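# Move the alphabetically first lettered box into the door tote

## Task

Find the box in this office with the letter on its top that is earliest in the alphabet, and set it inside the tote near the door so that no part of it sticks out past the tote's rim. Every other box must stay on the desk where it began. The robot must not tip over or finish leaning. The box must stay in place on its own at the end, with no support from the robot.

## Robot and tools

ROBOT. A Hello Robot Stretch 4, about 1.6 m tall, with one arm. It has an omnidirectional wheeled base (rim within 0.23 m of the base origin), a lift that slides up a mast, an arm that telescopes forward, a wrist with yaw, pitch and roll, and a two-finger gripper. A loose object may now and then be nudged by something outside the robot.

FRAMES. Base frame: origin on the floor below the base centre, x ahead, y to the robot's left, z up. hand_pose is reported in this frame and marks a point between the open fingertips. With all wrist joints at 0 its axes match the base axes. Its printed position may be slightly wrong. The odometry frame is where the base frame was when the scene began. base_odometry counts wheel rotation only, so slip shows up as travel. Heading runs from -3.142 to 3.142, positive to the left.

execute_actions. Argument "actions" is a list holding one action, or empty to just read the state and images. Argument "cameras" lists the cameras whose images come back: head_camera, head_left_camera, head_right_camera, wrist_camera or "all". Leaving it out, null or ["all"] returns all of them, [] returns none. An action holds "base", "joints" or both, plus optional "pace" and "contact_limits". Alternatively it holds only {"end_of_arm": "enable_torque"}, which re-enables wrist or gripper motors that have shut off. The parts of one action start together and may finish at different times.
- "base" is a relative move from where the base last measured itself, with exactly one key. translate_m is a straight drive in metres, -2 to 2, positive forward. strafe_m is a sideways slide in metres, -2 to 2, positive left. rotate_rad is a turn in place in radians, -3.2 to 3.2, positive counter-clockwise seen from above.
- "joints" is a map of absolute targets, not offsets. lift_m: 0 to 1.2 m. arm_m: extension, 0 to 0.55 m. wrist_yaw_rad: -1.134 to 4.276; 0 points ahead, positive turns left, 3.14 is folded back, and above 3.4 the arm may block it. wrist_pitch_rad: -1.117 to 4.259; 0 is level, 1.57 points down. wrist_roll_rad: -1.117 to 4.259; at 0 the fingers are level with each other, and positive turns clockwise as seen from behind. gripper_m: fingertip gap, -0.038 to 0.141 m; negative values press the fingers together. Targets outside a range are clipped to it and the result says so. Any other bad value or unknown key rejects the whole call, and nothing moves.
- "pace": "slow", "default", "fast" or "max". Base speeds are 0.1/0.3/0.4/0.6 m/s and 1/2/3/4 rad/s. With the lift above 0.2 they are capped lower, down to 0.3 m/s and 1 rad/s at full height.
- "contact_limits": only {"arm_m": value}, from 0 (gentlest) to 0.75 (firmest), 0.5 if omitted. It sets how much push the arm tolerates before it stops.
Any joint or the base left out of an action may still be pushing toward an earlier target, and the status lines will not show this. When a result reports a stop, any later execute_actions, wait or finished_scene calls in the same reply are skipped.

wait: "seconds", 0 to 10. Sends no new command and returns the state and images.

zoom_image: "camera" plus "region" [x0, y0, x1, y1] in pixels of that camera's latest full image, origin at the top left, at most 504 by 504. It gives a closer, sharper view.

finished_scene: "scene" is the number of the scene being closed. It cannot be undone. The goal must already be met and stay met, and the reply says whether it was. Answering without any tool call ends everything.

CAMERAS. head_camera sits atop the mast, tilted ahead and down; rotate the base to look around. head_left_camera and head_right_camera are fisheyes beside it that look more steeply down and show the base and arm. wrist_camera looks along the fingers, whose tips appear near the bottom of its image. Calibration lines give K, distortion and T_world_to_cam, which maps base-frame points into each camera's frame. Small errors exist and grow for the wrist camera with the arm out.

RESULT LINES. lidar_m: 12 horizontal distances in metres from the base origin, one per 30-degree sector, starting straight ahead and going counter-clockwise (4th left, 7th behind, 10th right). "-" means nothing seen or something nearer than 0.25 m. The lidar sees from about 0.15 m up to robot height, so table tops count, but it can miss glass, clear plastic and thin legs. wrist_depth_mm: a 7x7 grid of median depths, 100 to 2000 mm, read from the top left. turned_by_wheels vs turned_by_imu: a gap above about 0.1 rad suggests a collision or slip, and the heading error is roughly their difference. base_tilt is in degrees, positive when leaning forward or right, with a fixed offset of up to 1.5. base_status and joint_status report "done", "off_target", "contact_stop_at_<key>" (that part goes slack; a slack lift may sink), "limit_stop_at_<name>", "time_out" or "torque_fault". After a stop the joint gives up its old target. on_its_own lists what happened without a command; there "held at" is the target held, not the actual position. motor_effort is percent of maximum, positive toward higher joint values, with the peak in brackets. Readings are noisy and offset. An effort at rest outside its normal band means a load or a push. For wheel_0 to wheel_2, positive turns the base right.

GRIPPING. Close to a gap smaller than the object. A tighter target squeezes harder and pulls the object toward the wrist by up to a third of the shortfall. The gripper_m reading and "done" do not confirm a grasp; a firm one changes the gripper effort. If the fingertips snag on a surface below them, raise the lift.

AVOID. limit_stop_at_tilt (lean over 6 degrees) makes the lift, arm and wheels slack until the lean eases. Turning or driving with over 1 kg held and arm_m above 0.2 risks tipping, worse at fast paces; so do steady pushes or pulls, especially with the gripper high. A wrist pressed against things, or holding over about 2 kg level, faults and goes limp until enable_torque. limit_stop_at_own_body can occur with pitch below -0.2 combined with roll below -0.4 or above 4. To unfold at the start, send lift_m 0.4 with wrist_yaw_rad 0. Do not drop, slam, hit hard or shove objects, and do not knock other boxes off their desks. Faster robot motion is better.

Each tool is called after "Call:" as name(argument=value, ...), one argument or row to a line, values as JSON.

## Session

Call:
execute_actions(
  actions=[],
)

Scene clock: 0.00 s.
base_odometry: x=+0.000 y=+0.000 heading=+0.000 (m, m, rad; odometry frame)
turned_by_wheels: +0.000 (rad since the last result)
turned_by_imu: +0.000 (rad since the last result)
base_tilt: forward=-0.7 right=-0.5 (deg)
lidar_m: 1.54 1.06 1.02 0.96 1.06 1.38 1.36 0.99 0.71 0.67 0.72 1.65
base_status: not commanded
joint_positions: lift_m=+0.162 arm_m=+0.000 wrist_yaw_rad=+3.134 wrist_pitch_rad=+0.022 wrist_roll_rad=+0.006 gripper_m=+0.057
joint_status: not commanded
motor_effort: lift_m=+19 arm_m=+0 wrist_yaw_rad=-1 wrist_pitch_rad=-6 wrist_roll_rad=+3 gripper_m=+0 wheel_0=+1 wheel_1=+1 wheel_2=+0 (%)
hand_pose: x=-0.1168 y=+0.0896 z=+0.3337 quat_wxyz=(+0.004, -0.011, +0.003, +1.000) (m; base frame)
wrist_depth_mm: - 135 1464 - - 1576 1281 / - 120 194 - - 1708 1255 / - 133 196 - - 1863 1281 / 136 138 - - - 1863 1229 / 1118 1618 1756 - 1756 1661 1255 / 1025 1118 194 1025 198 1118 1118 / 723 741 788 - 788 741 788
pictures: head_camera, head_left_camera, head_right_camera, wrist_camera
Images, in order (width x height): head_camera 420x560, head_left_camera 420x672, head_right_camera 420x672, wrist_camera 616x392.

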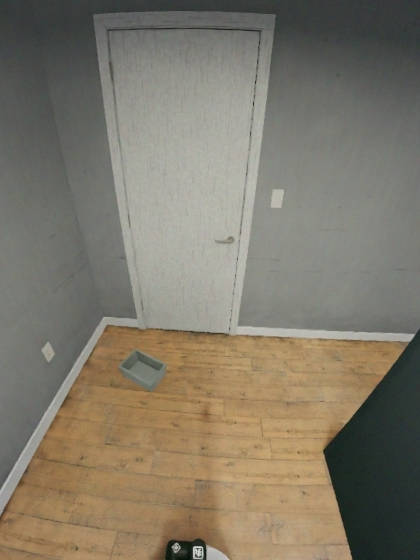

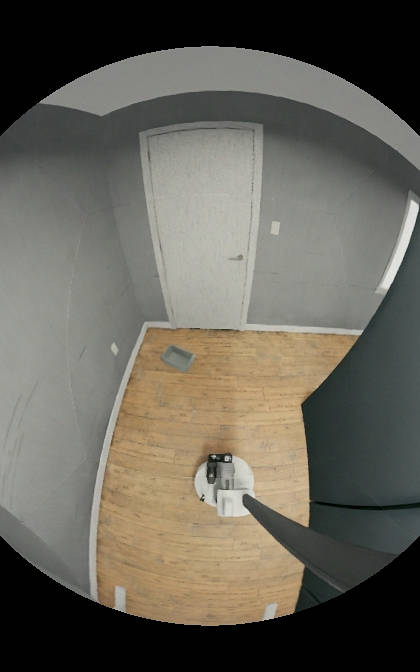

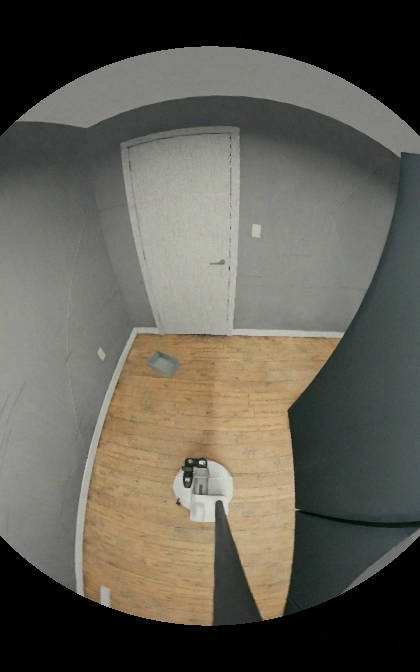

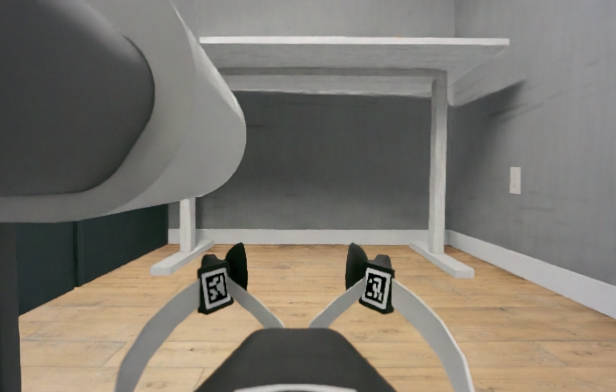

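Call:
execute_actions(
  actions=[
    {"base":{"rotate_rad":3.14}},
  ],
  cameras=[],
)

Call:
execute_actions(
  actions=[
    {"base":{"translate_m":0.6},"pace":"max"},
  ],
  cameras=["head_camera"],
)

Call:
zoom_image(
  camera="head_camera",
  region=[0,200,420,400],
)

Call:
execute_actions(
  actions=[
    {"base":{"translate_m":-1.7},"pace":"max"},
  ],
  cameras=[],
)

Call:
execute_actions(
  actions=[
    {"base":{"strafe_m":1.4},"pace":"max"},
  ],
  cameras=["head_camera","head_left_camera"],
)

Scene clock: 3.20 s.
base_odometry: x=+0.000 y=+0.000 heading=+3.140 (m, m, rad; odometry frame)
turned_by_wheels: +3.140 (rad since the last result)
turned_by_imu: +3.147 (rad since the last result)
base_tilt: forward=-0.7 right=-0.5 (deg)
lidar_m: 1.30 0.95 0.72 0.68 0.74 1.65 1.59 1.02 1.00 0.95 1.06 1.33
base_status: done
joint_positions: lift_m=+0.162 arm_m=+0.000 wrist_yaw_rad=+3.134 wrist_pitch_rad=+0.022 wrist_roll_rad=+0.006 gripper_m=+0.057
joint_status: not commanded
motor_effort: lift_m=+18(19) arm_m=+0(0) wrist_yaw_rad=-1(1) wrist_pitch_rad=-6(6) wrist_roll_rad=+1(1) gripper_m=-1(2) wheel_0=-1(3) wheel_1=-1(9) wheel_2=-1(9) (%)
hand_pose: x=-0.1168 y=+0.0896 z=+0.3337 quat_wxyz=(+0.004, -0.011, +0.003, +1.000) (m; base frame)
wrist_depth_mm: - 135 1661 1661 1661 1661 1618 / - 120 194 1708 1661 1661 1661 / - 133 196 1708 1661 1708 1661 / 136 138 1661 1661 1708 1661 1618 / 1464 1708 1661 1708 1661 1708 1708 / 1078 1098 194 1042 197 1118 1138 / 723 732 788 - 788 723 778
pictures: none
No camera images: the call's "cameras" was empty. Leave "cameras" out to get every camera's image.

Scene clock: 5.67 s.
base_odometry: x=-0.600 y=+0.001 heading=+3.140 (m, m, rad; odometry frame)
turned_by_wheels: +0.000 (rad since the last result)
turned_by_imu: +0.000 (rad since the last result)
base_tilt: forward=-0.7 right=-0.4 (deg)
lidar_m: 0.72 0.76 0.66 0.65 0.71 1.00 1.63 1.40 1.05 1.03 0.99 0.73
base_status: done
joint_positions: lift_m=+0.162 arm_m=+0.000 wrist_yaw_rad=+3.134 wrist_pitch_rad=+0.022 wrist_roll_rad=+0.006 gripper_m=+0.057
joint_status: not commanded
motor_effort: lift_m=+19(19) arm_m=+0(0) wrist_yaw_rad=-1(1) wrist_pitch_rad=-6(7) wrist_roll_rad=+1(2) gripper_m=-1(2) wheel_0=+0(12) wheel_1=+1(9) wheel_2=+2(15) (%)
hand_pose: x=-0.1168 y=+0.0896 z=+0.3337 quat_wxyz=(+0.004, -0.011, +0.003, +1.000) (m; base frame)
wrist_depth_mm: - 135 - - - 1205 820 / - 120 194 - - 1229 831 / - 133 196 - - 1229 831 / 136 138 - - - 1229 831 / 1537 1808 1661 - - 1229 820 / 1098 1098 194 1025 198 1060 831 / 732 732 778 - 788 741 750
pictures: head_camera
Images, in order (width x height): head_camera 420x560.

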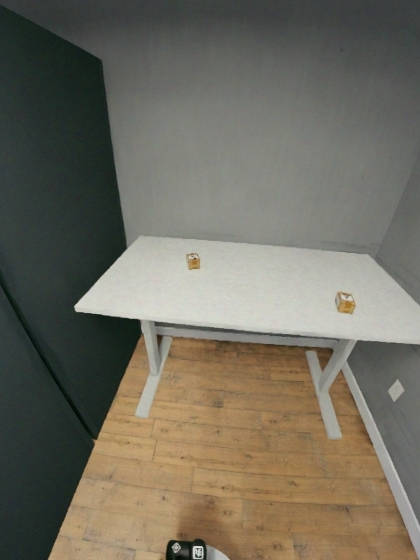

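Region (0, 200, 420, 400) of head_camera's 420x560 image, scaled by 1.200, with more detail than that image has; it fills the top 240 rows of this view, and the rest is white.

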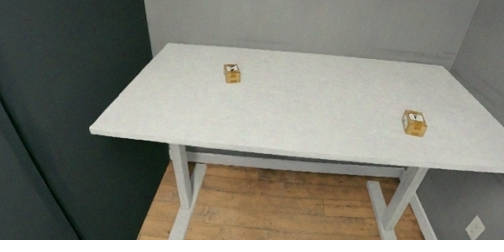

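Scene clock: 10.07 s.
base_odometry: x=+1.100 y=-0.002 heading=+3.140 (m, m, rad; odometry frame)
turned_by_wheels: +0.000 (rad since the last result)
turned_by_imu: +0.002 (rad since the last result)
base_tilt: forward=-0.7 right=-0.5 (deg)
lidar_m: 2.42 1.03 0.88 1.66 0.68 0.43 0.43 0.51 0.39 0.26 0.34 1.40
base_status: done
joint_positions: lift_m=+0.162 arm_m=+0.000 wrist_yaw_rad=+3.134 wrist_pitch_rad=+0.022 wrist_roll_rad=+0.006 gripper_m=+0.057
joint_status: not commanded
motor_effort: lift_m=+19(19) arm_m=+0(0) wrist_yaw_rad=-1(1) wrist_pitch_rad=-7(5) wrist_roll_rad=+1(2) gripper_m=-3(3) wheel_0=+0(7) wheel_1=+0(10) wheel_2=-1(14) (%)
hand_pose: x=-0.1168 y=+0.0896 z=+0.3337 quat_wxyz=(+0.004, -0.011, +0.003, +1.000) (m; base frame)
wrist_depth_mm: - 135 591 585 585 603 597 / - 120 194 585 580 603 603 / - 133 196 591 591 609 609 / 136 138 597 597 597 615 615 / 603 609 603 597 591 615 609 / 609 609 195 603 197 621 627 / 615 615 609 - 597 615 615
pictures: none
No camera images: the call's "cameras" was empty. Leave "cameras" out to get every camera's image.

Scene clock: 13.80 s.
base_odometry: x=+1.098 y=-1.402 heading=+3.140 (m, m, rad; odometry frame)
turned_by_wheels: +0.000 (rad since the last result)
turned_by_imu: +0.005 (rad since the last result)
base_tilt: forward=-0.7 right=-0.5 (deg)
lidar_m: 0.91 2.12 1.64 1.32 0.57 0.42 0.41 0.43 0.65 1.67 0.68 0.53
base_status: done
joint_positions: lift_m=+0.162 arm_m=+0.000 wrist_yaw_rad=+3.134 wrist_pitch_rad=+0.022 wrist_roll_rad=+0.006 gripper_m=+0.057
joint_status: not commanded
motor_effort: lift_m=+19(19) arm_m=+0(0) wrist_yaw_rad=-1(1) wrist_pitch_rad=-5(6) wrist_roll_rad=+1(1) gripper_m=-2(2) wheel_0=+1(15) wheel_1=-2(15) wheel_2=+1(2) (%)
hand_pose: x=-0.1168 y=+0.0896 z=+0.3337 quat_wxyz=(+0.004, -0.011, +0.003, +1.000) (m; base frame)
wrist_depth_mm: - 135 525 525 525 521 521 / - 120 194 525 525 525 525 / - 133 196 530 530 525 530 / 136 138 539 539 535 535 530 / 544 549 544 539 539 539 539 / 549 544 195 539 197 544 539 / 554 544 549 - 544 544 544
pictures: head_camera, head_left_camera
Images, in order (width x height): head_camera 420x560, head_left_camera 420x672.

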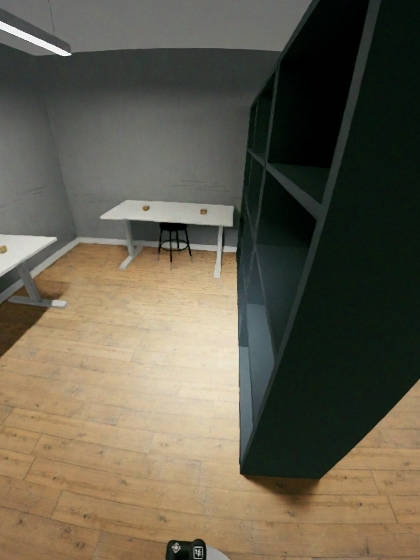

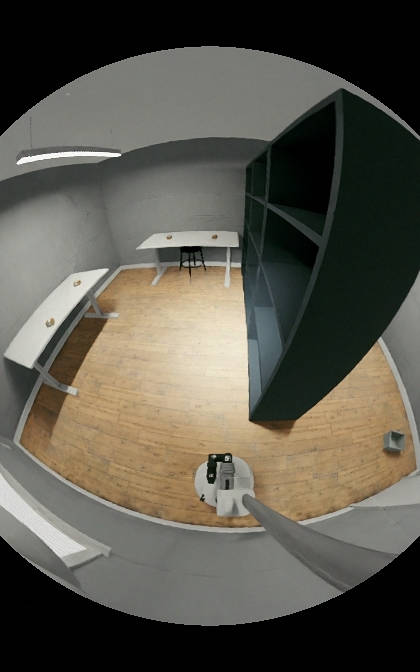

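Oops, letters unread. Continue.

Call:
execute_actions(
  actions=[
    {"base":{"strafe_m":0.6},"pace":"max"},
  ],
  cameras=[],
)

Call:
execute_actions(
  actions=[
    {"base":{"translate_m":1.5},"pace":"max"},
  ],
  cameras=["head_camera"],
)

Call:
zoom_image(
  camera="head_camera",
  region=[140,230,260,310],
)

Call:
zoom_image(
  camera="head_camera",
  region=[250,230,370,310],
)

Call:
execute_actions(
  actions=[
    {"base":{"rotate_rad":1.9}},
  ],
  cameras=["head_camera"],
)

Scene clock: 16.40 s.
base_odometry: x=+1.097 y=-2.002 heading=+3.140 (m, m, rad; odometry frame)
turned_by_wheels: +0.000 (rad since the last result)
turned_by_imu: +0.002 (rad since the last result)
base_tilt: forward=-0.7 right=-0.5 (deg)
lidar_m: 2.55 1.33 1.06 1.26 0.46 0.35 0.33 0.35 0.59 1.83 0.95 1.16
base_status: done
joint_positions: lift_m=+0.162 arm_m=+0.000 wrist_yaw_rad=+3.134 wrist_pitch_rad=+0.022 wrist_roll_rad=+0.006 gripper_m=+0.057
joint_status: not commanded
motor_effort: lift_m=+18(18) arm_m=+0(0) wrist_yaw_rad=-1(1) wrist_pitch_rad=-7(6) wrist_roll_rad=+1(1) gripper_m=-2(1) wheel_0=+1(17) wheel_1=-3(14) wheel_2=+1(0) (%)
hand_pose: x=-0.1168 y=+0.0896 z=+0.3337 quat_wxyz=(+0.004, -0.011, +0.003, +1.000) (m; base frame)
wrist_depth_mm: - 135 488 492 488 488 484 / - 120 195 492 492 492 492 / - 133 196 496 496 492 496 / 136 138 504 500 496 496 496 / 508 504 504 504 500 496 496 / 512 508 194 504 198 504 500 / 512 517 512 - 504 504 504
pictures: none
No camera images: the call's "cameras" was empty. Leave "cameras" out to get every camera's image.

Scene clock: 20.47 s.
base_odometry: x=-0.404 y=-2.000 heading=+3.140 (m, m, rad; odometry frame)
turned_by_wheels: +0.000 (rad since the last result)
turned_by_imu: +0.000 (rad since the last result)
base_tilt: forward=-0.6 right=-0.5 (deg)
lidar_m: 1.04 1.12 0.90 0.86 0.93 1.93 1.87 1.16 0.88 0.83 0.92 1.06
base_status: done
joint_positions: lift_m=+0.162 arm_m=+0.000 wrist_yaw_rad=+3.134 wrist_pitch_rad=+0.022 wrist_roll_rad=+0.006 gripper_m=+0.057
joint_status: not commanded
motor_effort: lift_m=+18(19) arm_m=+0(0) wrist_yaw_rad=-1(1) wrist_pitch_rad=-5(7) wrist_roll_rad=+2(1) gripper_m=-1(2) wheel_0=+0(11) wheel_1=+1(8) wheel_2=+2(17) (%)
hand_pose: x=-0.1168 y=+0.0896 z=+0.3337 quat_wxyz=(+0.004, -0.011, +0.003, +1.000) (m; base frame)
wrist_depth_mm: - 135 1921 1921 1921 1921 1921 / - 121 194 1921 1921 1983 1921 / - 133 197 - 1921 1921 1921 / 136 138 - - - - 1921 / 1921 1921 1983 - - - 1863 / 1098 1098 194 1025 197 1138 1138 / 723 723 788 - 788 741 778
pictures: head_camera
Images, in order (width x height): head_camera 420x560.

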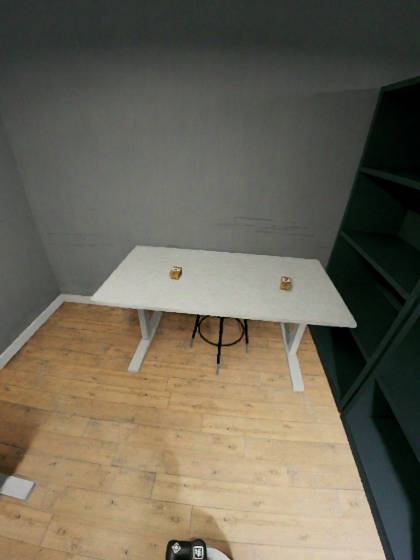

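Region (140, 230, 260, 310) of head_camera's 420x560 image, scaled by 4.200, with more detail than that image has.

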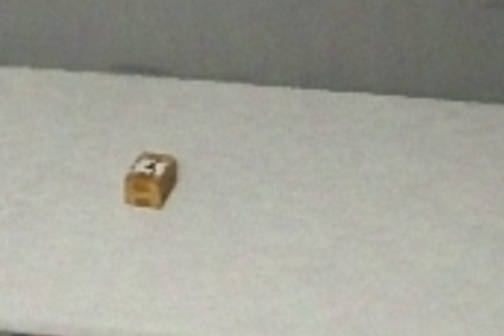

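Region (250, 230, 370, 310) of head_camera's 420x560 image, scaled by 4.200, with more detail than that image has.

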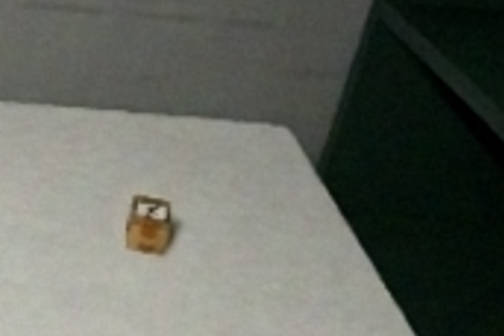

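Scene clock: 22.70 s.
base_odometry: x=-0.403 y=-2.000 heading=-1.244 (m, m, rad; odometry frame)
turned_by_wheels: +1.900 (rad since the last result)
turned_by_imu: +1.904 (rad since the last result)
base_tilt: forward=-0.7 right=-0.6 (deg)
lidar_m: 0.88 1.16 1.85 1.93 0.93 0.85 0.88 1.10 1.03 1.07 0.93 0.86
base_status: done
joint_positions: lift_m=+0.162 arm_m=+0.000 wrist_yaw_rad=+3.134 wrist_pitch_rad=+0.022 wrist_roll_rad=+0.006 gripper_m=+0.057
joint_status: not commanded
motor_effort: lift_m=+19(19) arm_m=+0(1) wrist_yaw_rad=-1(1) wrist_pitch_rad=-7(6) wrist_roll_rad=+1(1) gripper_m=-1(0) wheel_0=-2(7) wheel_1=-2(8) wheel_2=-1(9) (%)
hand_pose: x=-0.1168 y=+0.0896 z=+0.3337 quat_wxyz=(+0.004, -0.011, +0.003, +1.000) (m; base frame)
wrist_depth_mm: - 135 1255 1336 891 1205 1138 / - 121 194 1430 917 1229 1160 / - 133 196 1366 904 1229 1118 / 136 138 1537 1464 931 1229 1160 / 1618 1281 1430 1430 960 1229 1160 / 1060 1098 194 991 197 904 904 / 723 723 778 - 778 741 778
pictures: head_camera
Images, in order (width x height): head_camera 420x560.

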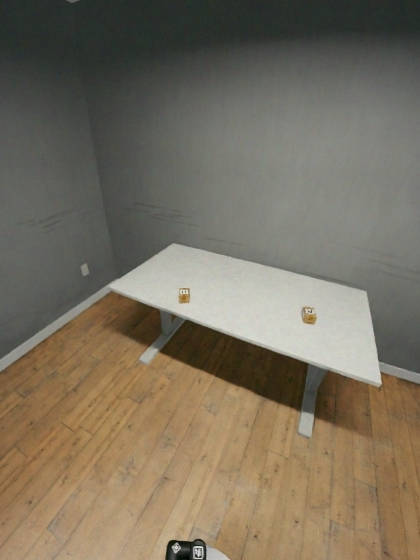

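Use the wrist camera up high.

Call:
execute_actions(
  actions=[
    {"base":{"translate_m":0.35},"joints":{"lift_m":1.2,"wrist_yaw_rad":-0.3,"wrist_pitch_rad":1.0,"gripper_m":0.14},"pace":"max"},
  ],
  cameras=["head_camera","wrist_camera"],
)

Call:
execute_actions(
  actions=[
    {"base":{"rotate_rad":-2.2}},
  ],
  cameras=[],
)

Call:
execute_actions(
  actions=[
    {"base":{"translate_m":0.7},"joints":{"wrist_yaw_rad":0.2}},
  ],
  cameras=["head_camera","wrist_camera"],
)

Scene clock: 25.93 s.
base_odometry: x=-0.291 y=-2.331 heading=-1.244 (m, m, rad; odometry frame)
turned_by_wheels: +0.000 (rad since the last result)
turned_by_imu: +0.000 (rad since the last result)
base_tilt: forward=-0.7 right=-0.6 (deg)
lidar_m: 0.57 0.74 1.71 1.72 1.28 1.19 1.20 1.29 1.18 1.20 0.58 0.55
base_status: done
joint_positions: lift_m=+1.199 arm_m=+0.000 wrist_yaw_rad=-0.300 wrist_pitch_rad=+1.001 wrist_roll_rad=+0.006 gripper_m=+0.140
joint_status: all done
joint sent to its limit — the command would take lift_m past its upper limit, so that joint was sent only as far as its limit.
motor_effort: lift_m=+20(24) arm_m=+0(0) wrist_yaw_rad=-2(9) wrist_pitch_rad=-6(6) wrist_roll_rad=+1(2) gripper_m=+1(4) wheel_0=-1(7) wheel_1=+0(7) wheel_2=+1(14) (%)
hand_pose: x=+0.2937 y=-0.1295 z=+1.1339 quat_wxyz=(+0.867, +0.074, +0.474, -0.132) (m; base frame)
wrist_depth_mm: 991 991 1008 1008 1025 1042 1138 / 878 891 891 904 917 917 1308 / 788 788 798 809 798 820 1160 / 741 750 732 741 750 759 768 / 1366 1366 1397 1397 1397 715 715 / 1255 1255 1255 1308 1281 1336 1336 / 1205 1205 1229 - 1255 1229 1229
pictures: head_camera, wrist_camera
camera_calibration (this result's frames):
wrist_camera: T_world_to_cam=[[-0.315065, -0.948747, 0.0247585, -0.0632141], [-0.821931, 0.259722, -0.506926, 0.895191], [0.474515, -0.180064, -0.861634, 1.04443], [0, 0, 0, 1]] pos_world=[0.22027, -0.10441, 1.35528]
Images, in order (width x height): head_camera 420x560, wrist_camera 616x392.

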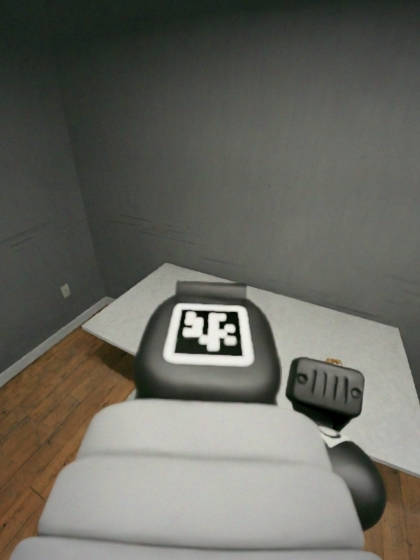

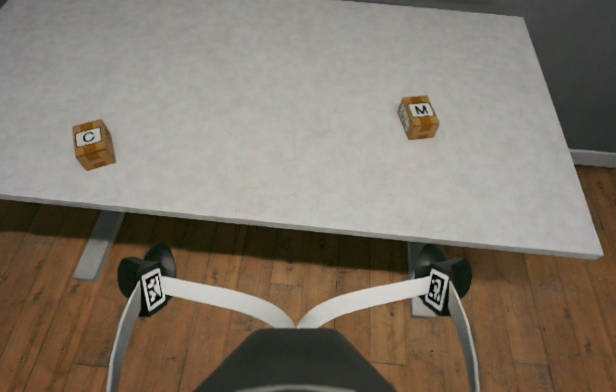

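Scene clock: 29.40 s.
base_odometry: x=-0.291 y=-2.331 heading=+2.840 (m, m, rad; odometry frame)
turned_by_wheels: -2.200 (rad since the last result)
turned_by_imu: -2.204 (rad since the last result)
base_tilt: forward=-0.6 right=-0.5 (deg)
lidar_m: 1.19 1.17 0.61 0.55 0.56 0.67 1.76 1.73 1.38 1.18 1.18 1.38
base_status: done
joint_positions: lift_m=+1.199 arm_m=+0.000 wrist_yaw_rad=-0.300 wrist_pitch_rad=+1.001 wrist_roll_rad=+0.006 gripper_m=+0.140
joint_status: not commanded
motor_effort: lift_m=+20(20) arm_m=+0(0) wrist_yaw_rad=-2(2) wrist_pitch_rad=-4(5) wrist_roll_rad=+2(2) gripper_m=-1(1) wheel_0=+1(5) wheel_1=+2(6) wheel_2=+2(6) (%)
hand_pose: x=+0.2937 y=-0.1295 z=+1.1339 quat_wxyz=(+0.867, +0.074, +0.474, -0.132) (m; base frame)
wrist_depth_mm: 991 1042 - - 1499 1308 1281 / 1708 1808 1863 1808 1708 1229 1182 / 1661 1661 1708 1708 1708 1618 1138 / 1464 1499 1499 1537 1576 1499 1464 / 1397 1366 1397 1430 1397 1397 1336 / 1281 1255 1281 1281 1255 1308 1308 / 1182 1205 1229 - 1205 1205 1229
pictures: none
No camera images: the call's "cameras" was empty. Leave "cameras" out to get every camera's image.

Scene clock: 33.23 s.
base_odometry: x=-0.959 y=-2.123 heading=+2.840 (m, m, rad; odometry frame)
turned_by_wheels: +0.000 (rad since the last result)
turned_by_imu: +0.000 (rad since the last result)
base_tilt: forward=-0.6 right=-0.5 (deg)
lidar_m: 0.50 0.49 0.62 1.54 0.71 0.84 1.60 2.41 1.16 1.00 1.00 0.59
base_status: done
joint_positions: lift_m=+1.199 arm_m=+0.000 wrist_yaw_rad=+0.200 wrist_pitch_rad=+1.001 wrist_roll_rad=+0.006 gripper_m=+0.140
joint_status: all done
motor_effort: lift_m=+20(20) arm_m=-1(0) wrist_yaw_rad=+0(5) wrist_pitch_rad=-1(3) wrist_roll_rad=+1(1) gripper_m=+1(1) wheel_0=+1(9) wheel_1=+1(6) wheel_2=-1(11) (%)
hand_pose: x=+0.3407 y=-0.0548 z=+1.1339 quat_wxyz=(+0.873, -0.045, +0.478, +0.086) (m; base frame)
wrist_depth_mm: 991 991 1008 1025 1025 1042 1138 / 891 878 891 904 917 904 931 / 788 788 809 798 820 820 831 / 715 723 732 741 750 750 759 / 691 676 699 1366 699 707 1308 / 1308 1255 1255 1308 1308 1308 1281 / 1205 1182 1229 - 1229 1229 1205
pictures: head_camera, wrist_camera
camera_calibration (this result's frames):
wrist_camera: T_world_to_cam=[[0.177871, -0.983742, 0.0247594, -0.147483], [-0.845931, -0.165711, -0.506893, 0.899254], [0.502755, 0.069217, -0.861653, 1.03963], [0, 0, 0, 1]] pos_world=[0.26426, -0.0680291, 1.35528]
Images, in order (width x height): head_camera 420x560, wrist_camera 616x392.

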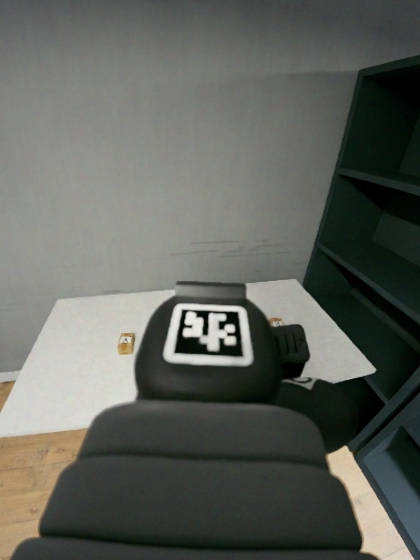

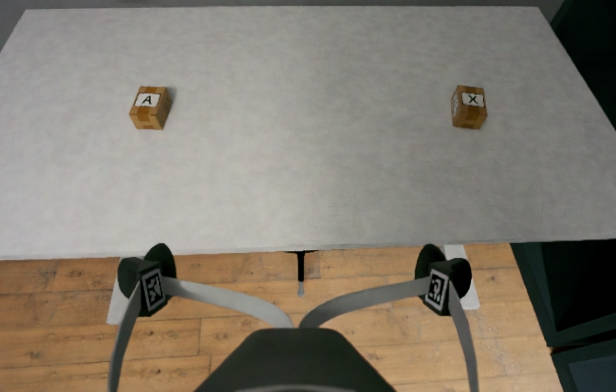

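Call:
execute_actions(
  actions=[
    {"base":{"rotate_rad":0.22},"joints":{"wrist_yaw_rad":0,"lift_m":0.95,"arm_m":0.45}},
  ],
  cameras=[],
)

Call:
execute_actions(
  actions=[
    {"base":{"strafe_m":0.27}},
  ],
  cameras=["head_camera","wrist_camera"],
)

Scene clock: 36.00 s.
base_odometry: x=-0.959 y=-2.123 heading=+3.059 (m, m, rad; odometry frame)
turned_by_wheels: +0.219 (rad since the last result)
turned_by_imu: +0.220 (rad since the last result)
base_tilt: forward=-0.6 right=-0.5 (deg)
lidar_m: 0.49 0.54 0.72 0.71 0.74 1.04 2.43 1.48 1.05 0.97 0.72 0.52
base_status: done
joint_positions: lift_m=+0.950 arm_m=+0.449 wrist_yaw_rad=+0.000 wrist_pitch_rad=+1.001 wrist_roll_rad=+0.006 gripper_m=+0.140
joint_status: all done
motor_effort: lift_m=+16(19) arm_m=+7(8) wrist_yaw_rad=-2(6) wrist_pitch_rad=-2(3) wrist_roll_rad=+1(0) gripper_m=+0(1) wheel_0=-3(9) wheel_1=-4(5) wheel_2=-3(6) (%)
hand_pose: x=+0.7753 y=-0.0874 z=+0.8854 quat_wxyz=(+0.877, +0.002, +0.480, -0.001) (m; base frame)
wrist_depth_mm: 597 609 609 615 627 634 640 / 530 544 549 549 554 564 569 / 484 488 492 496 500 504 504 / 439 442 445 449 449 455 462 / 362 404 413 413 415 418 421 / 368 366 366 375 370 377 384 / 345 349 351 - 357 355 359
pictures: none
No camera images: the call's "cameras" was empty. Leave "cameras" out to get every camera's image.

Scene clock: 38.23 s.
base_odometry: x=-0.982 y=-2.393 heading=+3.059 (m, m, rad; odometry frame)
turned_by_wheels: +0.000 (rad since the last result)
turned_by_imu: +0.001 (rad since the last result)
base_tilt: forward=-0.6 right=-0.5 (deg)
lidar_m: 0.50 0.53 1.31 0.51 0.45 0.65 2.45 1.89 1.34 1.27 0.73 0.52
base_status: done
joint_positions: lift_m=+0.950 arm_m=+0.449 wrist_yaw_rad=+0.000 wrist_pitch_rad=+1.001 wrist_roll_rad=+0.006 gripper_m=+0.140
joint_status: not commanded
motor_effort: lift_m=+18(18) arm_m=+7(7) wrist_yaw_rad=-2(2) wrist_pitch_rad=-3(3) wrist_roll_rad=+1(2) gripper_m=-1(2) wheel_0=+1(11) wheel_1=-1(8) wheel_2=-1(2) (%)
hand_pose: x=+0.7753 y=-0.0874 z=+0.8853 quat_wxyz=(+0.877, +0.002, +0.480, -0.001) (m; base frame)
wrist_depth_mm: 615 603 615 615 615 634 640 / 535 539 544 544 549 559 569 / 480 484 492 496 500 500 508 / 439 442 445 452 455 459 459 / 402 402 407 364 415 418 418 / 373 362 366 349 375 382 387 / 345 347 351 - 357 355 359
pictures: head_camera, wrist_camera
camera_calibration (this result's frames):
wrist_camera: T_world_to_cam=[[-0.0206335, -0.999481, 0.0247567, -0.0981306], [-0.861929, 0.0052356, -0.507002, 1.16293], [0.506609, -0.0317997, -0.861589, 0.597362], [0, 0, 0, 1]] pos_world=[0.697713, -0.0851724, 1.10672]
Images, in order (width x height): head_camera 420x560, wrist_camera 616x392.

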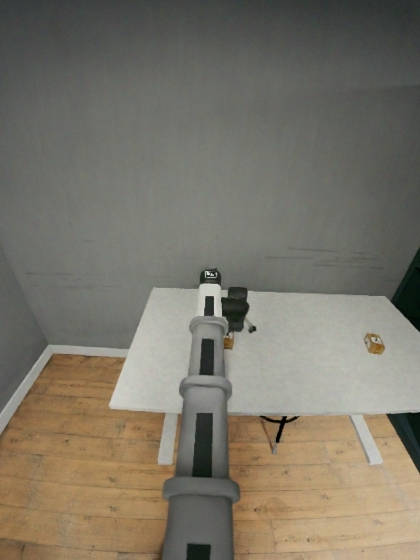

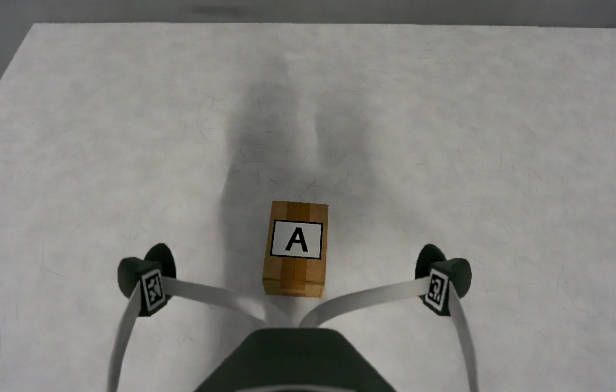

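x≈0.848, top z≈0.775.

Call:
execute_actions(
  actions=[
    {"joints":{"lift_m":0.815,"arm_m":0.52}},
  ],
  cameras=["wrist_camera"],
)

Call:
execute_actions(
  actions=[
    {"joints":{"gripper_m":0.015}},
  ],
  cameras=[],
)

Call:
execute_actions(
  actions=[
    {"joints":{"lift_m":0.9}},
  ],
  cameras=["wrist_camera"],
)

Call:
execute_actions(
  actions=[
    {"base":{"strafe_m":-0.4},"joints":{"arm_m":0}},
  ],
  cameras=[],
)

Call:
execute_actions(
  actions=[
    {"base":{"translate_m":-2},"joints":{"lift_m":0.4},"pace":"fast"},
  ],
  cameras=[],
)

Call:
execute_actions(
  actions=[
    {"base":{"rotate_rad":-1.57}},
  ],
  cameras=[],
)

Call:
execute_actions(
  actions=[
    {"base":{"translate_m":1.9},"pace":"fast"},
  ],
  cameras=["head_camera","wrist_camera"],
)

Scene clock: 40.33 s.
base_odometry: x=-0.982 y=-2.393 heading=+3.059 (m, m, rad; odometry frame)
turned_by_wheels: +0.000 (rad since the last result)
turned_by_imu: +0.000 (rad since the last result)
base_tilt: forward=-0.7 right=-0.4 (deg)
lidar_m: 0.49 0.51 1.31 0.52 0.47 0.62 2.44 1.84 1.35 1.26 0.73 0.51
base_status: not commanded
joint_positions: lift_m=+0.815 arm_m=+0.519 wrist_yaw_rad=+0.000 wrist_pitch_rad=+1.001 wrist_roll_rad=+0.006 gripper_m=+0.140
joint_status: all done
motor_effort: lift_m=+16(17) arm_m=+7(7) wrist_yaw_rad=-2(2) wrist_pitch_rad=-3(2) wrist_roll_rad=+1(0) gripper_m=+2(1) wheel_0=+0(0) wheel_1=-1(1) wheel_2=-1(1) (%)
hand_pose: x=+0.8452 y=-0.0874 z=+0.7504 quat_wxyz=(+0.877, +0.002, +0.480, -0.001) (m; base frame)
wrist_depth_mm: 394 399 399 402 410 413 418 / 349 353 355 359 364 366 368 / 315 320 320 324 325 329 330 / 287 290 291 236 297 298 301 / 263 265 267 216 271 274 274 / 243 238 206 197 242 248 252 / 227 228 229 - 233 232 235
pictures: wrist_camera
camera_calibration (this result's frames):
wrist_camera: T_world_to_cam=[[-0.0206711, -0.99948, 0.0247583, -0.0933235], [-0.861968, 0.0052697, -0.506936, 1.15481], [0.506542, -0.0318198, -0.861628, 0.445792], [0, 0, 0, 1]] pos_world=[0.767667, -0.0851755, 0.971832]
Images, in order (width x height): wrist_camera 616x392.

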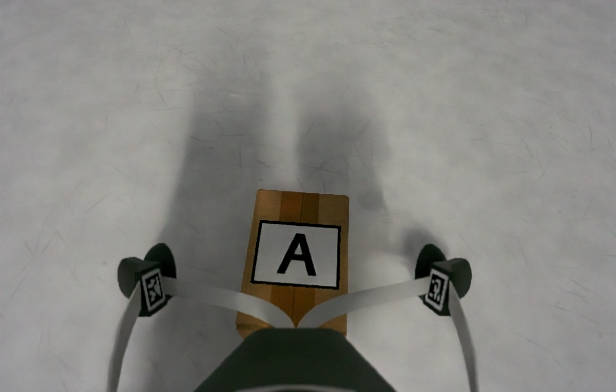

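Scene clock: 42.57 s.
base_odometry: x=-0.982 y=-2.393 heading=+3.059 (m, m, rad; odometry frame)
turned_by_wheels: +0.000 (rad since the last result)
turned_by_imu: +0.000 (rad since the last result)
base_tilt: forward=-0.7 right=-0.5 (deg)
lidar_m: 0.49 0.53 1.30 0.49 0.46 0.65 2.44 1.87 1.36 1.27 0.70 0.52
base_status: not commanded
joint_positions: lift_m=+0.815 arm_m=+0.519 wrist_yaw_rad=+0.000 wrist_pitch_rad=+1.002 wrist_roll_rad=+0.006 gripper_m=+0.015
joint_status: all done
motor_effort: lift_m=+16(16) arm_m=+7(7) wrist_yaw_rad=-2(1) wrist_pitch_rad=-5(4) wrist_roll_rad=+2(1) gripper_m=-17(22) wheel_0=+0(0) wheel_1=-1(1) wheel_2=-1(1) (%)
hand_pose: x=+0.8452 y=-0.0874 z=+0.7504 quat_wxyz=(+0.877, +0.002, +0.480, -0.001) (m; base frame)
wrist_depth_mm: 394 397 402 404 407 413 418 / 351 355 355 357 364 366 370 / 315 317 322 322 325 327 330 / 287 289 291 224 296 297 298 / 263 265 260 204 271 272 274 / 242 240 188 189 193 251 252 / 226 225 229 - 232 229 234
pictures: none
No camera images: the call's "cameras" was empty. Leave "cameras" out to get every camera's image.

Scene clock: 43.90 s.
base_odometry: x=-0.982 y=-2.393 heading=+3.059 (m, m, rad; odometry frame)
turned_by_wheels: +0.000 (rad since the last result)
turned_by_imu: +0.000 (rad since the last result)
base_tilt: forward=-0.6 right=-0.5 (deg)
lidar_m: 0.50 0.54 1.32 0.50 0.46 0.64 2.42 1.88 1.34 1.26 0.74 0.53
base_status: not commanded
joint_positions: lift_m=+0.900 arm_m=+0.519 wrist_yaw_rad=+0.000 wrist_pitch_rad=+1.002 wrist_roll_rad=+0.006 gripper_m=+0.015
joint_status: all done
motor_effort: lift_m=+21(21) arm_m=+7(7) wrist_yaw_rad=-2(2) wrist_pitch_rad=-4(6) wrist_roll_rad=+2(1) gripper_m=-19(20) wheel_0=+0(0) wheel_1=-1(1) wheel_2=-1(1) (%)
hand_pose: x=+0.8451 y=-0.0874 z=+0.8350 quat_wxyz=(+0.877, +0.002, +0.480, -0.001) (m; base frame)
wrist_depth_mm: 521 530 535 539 544 544 554 / 466 466 477 480 480 488 492 / 418 424 427 427 433 433 439 / 382 384 389 224 392 397 402 / 351 353 349 204 362 364 366 / 322 320 188 189 193 336 338 / 304 301 304 - 307 306 310
pictures: wrist_camera
camera_calibration (this result's frames):
wrist_camera: T_world_to_cam=[[-0.0206583, -0.99948, 0.024769, -0.0954386], [-0.862227, 0.00526952, -0.506494, 1.19741], [0.5061, -0.0318198, -0.861887, 0.519277], [0, 0, 0, 1]] pos_world=[0.767662, -0.0851754, 1.0564]
Images, in order (width x height): wrist_camera 616x392.

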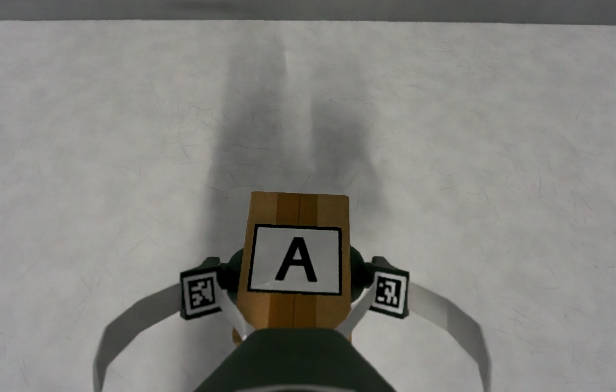

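Scene clock: 46.57 s.
base_odometry: x=-0.949 y=-1.994 heading=+3.059 (m, m, rad; odometry frame)
turned_by_wheels: +0.000 (rad since the last result)
turned_by_imu: +0.000 (rad since the last result)
base_tilt: forward=-0.7 right=-0.5 (deg)
lidar_m: 0.50 0.55 0.73 0.86 0.86 1.19 2.43 1.28 0.93 0.86 0.73 0.52
base_status: done
joint_positions: lift_m=+0.900 arm_m=+0.001 wrist_yaw_rad=+0.000 wrist_pitch_rad=+1.002 wrist_roll_rad=+0.006 gripper_m=+0.015
joint_status: all done
motor_effort: lift_m=+20(21) arm_m=-6(7) wrist_yaw_rad=-1(2) wrist_pitch_rad=-6(6) wrist_roll_rad=+2(1) gripper_m=-19(20) wheel_0=+0(8) wheel_1=+0(10) wheel_2=-1(0) (%)
hand_pose: x=+0.3274 y=-0.0874 z=+0.8350 quat_wxyz=(+0.877, +0.003, +0.480, -0.001) (m; base frame)
wrist_depth_mm: 530 530 535 544 549 549 554 / 466 473 477 480 484 492 496 / 433 436 436 442 445 449 455 / 1138 1182 1205 224 1229 1205 1160 / 1098 1078 1098 204 1118 1118 1078 / 991 991 188 189 193 1025 1025 / 931 931 946 - 946 960 976
pictures: none
No camera images: the call's "cameras" was empty. Leave "cameras" out to get every camera's image.

Scene clock: 53.17 s.
base_odometry: x=+1.045 y=-2.159 heading=+3.059 (m, m, rad; odometry frame)
turned_by_wheels: +0.000 (rad since the last result)
turned_by_imu: +0.004 (rad since the last result)
base_tilt: forward=-0.7 right=-0.5 (deg)
lidar_m: 2.52 1.20 0.91 1.46 0.56 0.40 0.38 0.40 0.58 1.53 1.05 1.29
base_status: done
joint_positions: lift_m=+0.400 arm_m=+0.001 wrist_yaw_rad=+0.000 wrist_pitch_rad=+1.002 wrist_roll_rad=+0.006 gripper_m=+0.015
joint_status: all done
motor_effort: lift_m=+17(18) arm_m=-6(6) wrist_yaw_rad=-1(1) wrist_pitch_rad=-5(6) wrist_roll_rad=+2(1) gripper_m=-20(20) wheel_0=-2(3) wheel_1=+0(6) wheel_2=-1(12) (%)
hand_pose: x=+0.3274 y=-0.0874 z=+0.3352 quat_wxyz=(+0.877, +0.003, +0.480, -0.001) (m; base frame)
wrist_depth_mm: 854 878 878 891 904 917 904 / 768 778 778 788 788 809 809 / 691 691 707 715 715 732 732 / 627 634 640 224 654 661 661 / 585 585 580 204 591 597 603 / 535 530 188 189 193 554 559 / 496 496 504 - 512 504 512
pictures: none
No camera images: the call's "cameras" was empty. Leave "cameras" out to get every camera's image.

Scene clock: 55.23 s.
base_odometry: x=+1.045 y=-2.159 heading=+1.489 (m, m, rad; odometry frame)
turned_by_wheels: -1.570 (rad since the last result)
turned_by_imu: -1.572 (rad since the last result)
base_tilt: forward=-0.7 right=-0.4 (deg)
lidar_m: 1.50 1.07 1.30 2.51 1.25 0.88 1.47 0.56 0.41 0.37 0.39 0.59
base_status: done
joint_positions: lift_m=+0.400 arm_m=+0.001 wrist_yaw_rad=+0.000 wrist_pitch_rad=+1.002 wrist_roll_rad=+0.006 gripper_m=+0.015
joint_status: not commanded
motor_effort: lift_m=+17(18) arm_m=-6(6) wrist_yaw_rad=-1(1) wrist_pitch_rad=-5(6) wrist_roll_rad=+1(3) gripper_m=-19(20) wheel_0=+1(8) wheel_1=+3(9) wheel_2=+2(7) (%)
hand_pose: x=+0.3274 y=-0.0874 z=+0.3352 quat_wxyz=(+0.877, +0.003, +0.480, -0.001) (m; base frame)
wrist_depth_mm: 854 878 891 891 891 615 442 / 768 778 778 778 798 621 445 / 699 691 707 707 715 609 452 / 627 640 640 223 661 609 455 / 580 585 580 204 603 574 455 / 539 530 188 189 193 539 455 / 500 496 504 - 512 504 445
pictures: none
No camera images: the call's "cameras" was empty. Leave "cameras" out to get every camera's image.

Scene clock: 61.27 s.
base_odometry: x=+1.199 y=-0.266 heading=+1.489 (m, m, rad; odometry frame)
turned_by_wheels: +0.000 (rad since the last result)
turned_by_imu: -0.001 (rad since the last result)
base_tilt: forward=-0.6 right=-0.5 (deg)
lidar_m: 0.57 0.55 1.62 2.32 0.77 0.83 1.65 0.52 0.36 0.31 0.30 0.46
base_status: done
joint_positions: lift_m=+0.400 arm_m=+0.001 wrist_yaw_rad=+0.000 wrist_pitch_rad=+1.002 wrist_roll_rad=+0.006 gripper_m=+0.015
joint_status: not commanded
motor_effort: lift_m=+17(17) arm_m=-6(7) wrist_yaw_rad=-1(1) wrist_pitch_rad=-6(5) wrist_roll_rad=+2(1) gripper_m=-19(21) wheel_0=+0(9) wheel_1=+2(7) wheel_2=+2(14) (%)
hand_pose: x=+0.3274 y=-0.0874 z=+0.3352 quat_wxyz=(+0.877, +0.003, +0.480, -0.001) (m; base frame)
wrist_depth_mm: 854 866 891 891 831 455 329 / 778 683 715 788 768 459 332 / 609 676 676 707 707 466 336 / 621 585 640 224 647 469 338 / 580 585 580 205 597 473 340 / 535 530 189 189 193 424 343 / 500 496 508 - 512 424 343
pictures: head_camera, wrist_camera
camera_calibration (this result's frames):
wrist_camera: T_world_to_cam=[[-0.0208276, -0.999476, 0.0247738, -0.0937284], [-0.862315, 0.0054188, -0.506343, 0.497899], [0.505943, -0.0319088, -0.861976, 0.350632], [0, 0, 0, 1]] pos_world=[0.249994, -0.085189, 0.556666]
Images, in order (width x height): head_camera 420x560, wrist_camera 616x392.

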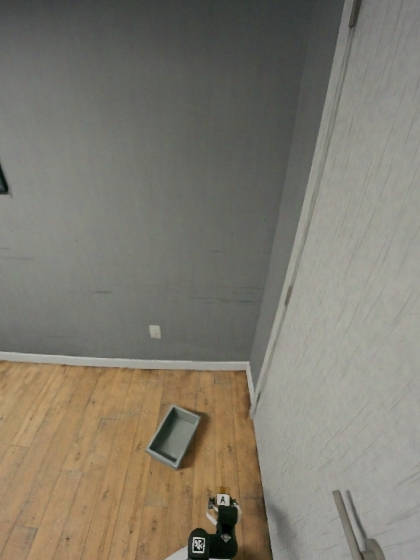

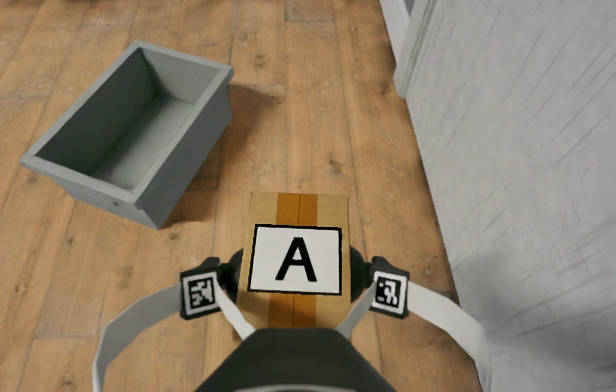

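Call:
execute_actions(
  actions=[
    {"base":{"strafe_m":0.3},"joints":{"arm_m":0.41,"wrist_yaw_rad":-0.35,"lift_m":0.27}},
  ],
  cameras=["head_camera","wrist_camera"],
)

Call:
execute_actions(
  actions=[
    {"joints":{"lift_m":0.125}},
  ],
  cameras=["wrist_camera"],
)

Call:
execute_actions(
  actions=[
    {"joints":{"gripper_m":0.075}},
  ],
  cameras=[],
)

Call:
execute_actions(
  actions=[
    {"joints":{"lift_m":0.3,"arm_m":0.35}},
  ],
  cameras=["wrist_camera"],
)

Call:
finished_scene(
  scene=1,
)

Scene clock: 64.03 s.
base_odometry: x=+0.900 y=-0.241 heading=+1.490 (m, m, rad; odometry frame)
turned_by_wheels: +0.000 (rad since the last result)
turned_by_imu: +0.002 (rad since the last result)
base_tilt: forward=-0.7 right=-0.4 (deg)
lidar_m: 0.53 1.22 1.59 2.29 0.78 0.59 1.01 0.97 0.67 0.59 0.62 0.53
base_status: done
joint_positions: lift_m=+0.270 arm_m=+0.409 wrist_yaw_rad=-0.350 wrist_pitch_rad=+1.002 wrist_roll_rad=+0.006 gripper_m=+0.015
joint_status: all done
motor_effort: lift_m=+17(17) arm_m=+7(7) wrist_yaw_rad=-2(7) wrist_pitch_rad=-4(4) wrist_roll_rad=+1(1) gripper_m=-19(19) wheel_0=-1(8) wheel_1=+1(10) wheel_2=+0(2) (%)
hand_pose: x=+0.6957 y=-0.1354 z=+0.2053 quat_wxyz=(+0.863, +0.086, +0.473, -0.154) (m; base frame)
wrist_depth_mm: 521 554 615 668 683 640 525 / 569 591 597 603 603 615 530 / 535 539 539 544 549 554 539 / 480 488 377 224 484 500 508 / 442 449 320 204 375 462 459 / 410 404 188 188 193 424 427 / 382 382 294 - 317 389 397
pictures: head_camera, wrist_camera
camera_calibration (this result's frames):
wrist_camera: T_world_to_cam=[[-0.362023, -0.93184, 0.0247717, 0.11578], [-0.808207, 0.300529, -0.506442, 0.752325], [0.464478, -0.203364, -0.861918, 0.056394], [0, 0, 0, 1]] pos_world=[0.623756, -0.106738, 0.426748]
Images, in order (width x height): head_camera 420x560, wrist_camera 616x392.

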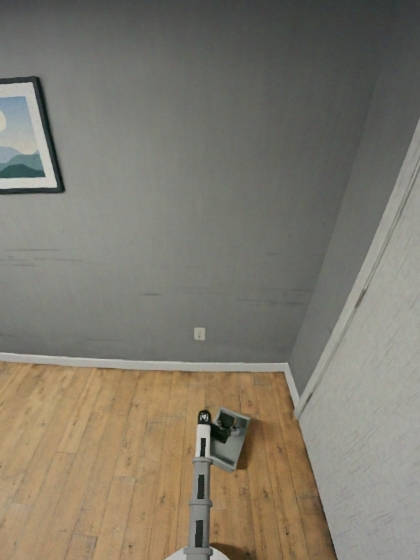

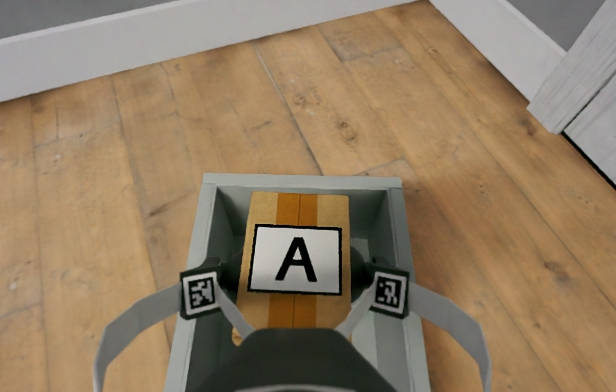

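Scene clock: 65.70 s.
base_odometry: x=+0.900 y=-0.241 heading=+1.490 (m, m, rad; odometry frame)
turned_by_wheels: +0.000 (rad since the last result)
turned_by_imu: +0.000 (rad since the last result)
base_tilt: forward=-0.6 right=-0.5 (deg)
lidar_m: 0.54 1.23 1.63 2.26 0.78 0.58 1.03 0.97 0.67 0.58 0.59 0.53
base_status: not commanded
joint_positions: lift_m=+0.125 arm_m=+0.409 wrist_yaw_rad=-0.350 wrist_pitch_rad=+1.002 wrist_roll_rad=+0.006 gripper_m=+0.015
joint_status: all done
motor_effort: lift_m=+17(17) arm_m=+7(7) wrist_yaw_rad=-2(2) wrist_pitch_rad=-6(5) wrist_roll_rad=+1(1) gripper_m=-19(18) wheel_0=+0(1) wheel_1=+1(1) wheel_2=+0(0) (%)
hand_pose: x=+0.6957 y=-0.1354 z=+0.0603 quat_wxyz=(+0.863, +0.086, +0.473, -0.154) (m; base frame)
wrist_depth_mm: 436 442 445 452 459 462 466 / 389 384 250 249 247 404 413 / 351 228 290 300 286 357 368 / 322 210 317 224 315 215 336 / 296 180 256 204 258 196 304 / 272 162 188 189 193 165 283 / 249 182 254 - 254 156 262
pictures: wrist_camera
camera_calibration (this result's frames):
wrist_camera: T_world_to_cam=[[-0.362023, -0.93184, 0.0247718, 0.119373], [-0.80821, 0.300529, -0.506438, 0.678892], [0.464474, -0.203363, -0.86192, -0.0685842], [0, 0, 0, 1]] pos_world=[0.623758, -0.106738, 0.281745]
Images, in order (width x height): wrist_camera 616x392.

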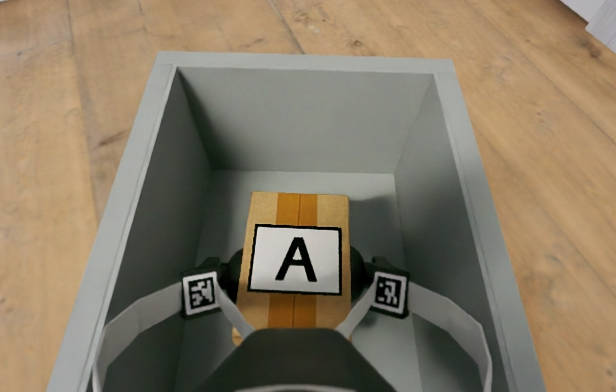

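Scene clock: 67.10 s.
base_odometry: x=+0.900 y=-0.241 heading=+1.490 (m, m, rad; odometry frame)
turned_by_wheels: +0.000 (rad since the last result)
turned_by_imu: +0.000 (rad since the last result)
base_tilt: forward=-0.7 right=-0.5 (deg)
lidar_m: 0.55 1.23 1.61 2.29 0.79 0.59 1.03 0.97 0.69 0.60 0.60 0.53
base_status: not commanded
joint_positions: lift_m=+0.125 arm_m=+0.409 wrist_yaw_rad=-0.350 wrist_pitch_rad=+1.002 wrist_roll_rad=+0.006 gripper_m=+0.075
joint_status: all done
motor_effort: lift_m=+17(17) arm_m=+7(7) wrist_yaw_rad=-2(2) wrist_pitch_rad=-8(5) wrist_roll_rad=+2(1) gripper_m=-1(20) wheel_0=-1(1) wheel_1=+1(1) wheel_2=+0(0) (%)
hand_pose: x=+0.6958 y=-0.1354 z=+0.0603 quat_wxyz=(+0.863, +0.086, +0.473, -0.154) (m; base frame)
wrist_depth_mm: 439 445 449 452 455 466 466 / 392 384 249 249 248 404 413 / 353 229 287 298 286 353 373 / 322 209 317 325 317 215 338 / 296 181 287 245 259 196 309 / 273 163 219 226 200 168 282 / 249 157 254 - 254 156 262
pictures: none
No camera images: the call's "cameras" was empty. Leave "cameras" out to get every camera's image.

Scene clock: 68.90 s.
base_odometry: x=+0.900 y=-0.241 heading=+1.490 (m, m, rad; odometry frame)
turned_by_wheels: +0.000 (rad since the last result)
turned_by_imu: +0.000 (rad since the last result)
base_tilt: forward=-0.7 right=-0.5 (deg)
lidar_m: 0.52 1.20 1.63 2.30 0.75 0.58 1.01 0.97 0.68 0.60 0.57 0.51
base_status: not commanded
joint_positions: lift_m=+0.300 arm_m=+0.351 wrist_yaw_rad=-0.350 wrist_pitch_rad=+1.002 wrist_roll_rad=+0.006 gripper_m=+0.075
joint_status: all done
motor_effort: lift_m=+20(21) arm_m=-7(6) wrist_yaw_rad=-2(2) wrist_pitch_rad=-4(4) wrist_roll_rad=+1(2) gripper_m=-1(1) wheel_0=-1(1) wheel_1=+1(1) wheel_2=+0(0) (%)
hand_pose: x=+0.6382 y=-0.1354 z=+0.2350 quat_wxyz=(+0.864, +0.086, +0.472, -0.154) (m; base frame)
wrist_depth_mm: 564 609 668 715 741 634 496 / 615 634 634 647 654 647 530 / 569 574 574 580 585 591 564 / 517 521 452 477 525 539 535 / 477 480 407 484 484 496 492 / 442 442 327 404 200 452 459 / 407 355 368 - 415 418 424
pictures: wrist_camera
camera_calibration (this result's frames):
wrist_camera: T_world_to_cam=[[-0.362018, -0.931842, 0.0247641, 0.0941841], [-0.808038, 0.300453, -0.506758, 0.720842], [0.464778, -0.203466, -0.861733, 0.108492], [0, 0, 0, 1]] pos_world=[0.566139, -0.10674, 0.456451]
Images, in order (width x height): wrist_camera 616x392.

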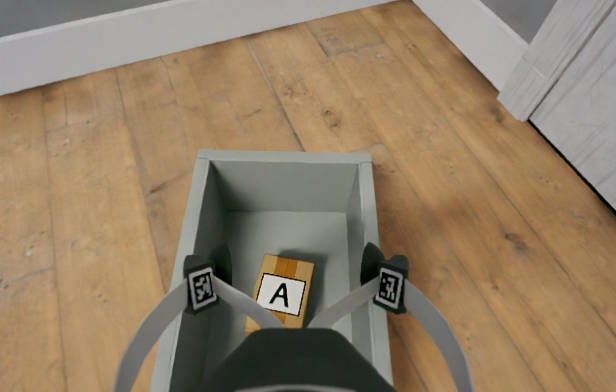

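The scene is finished: the task was done.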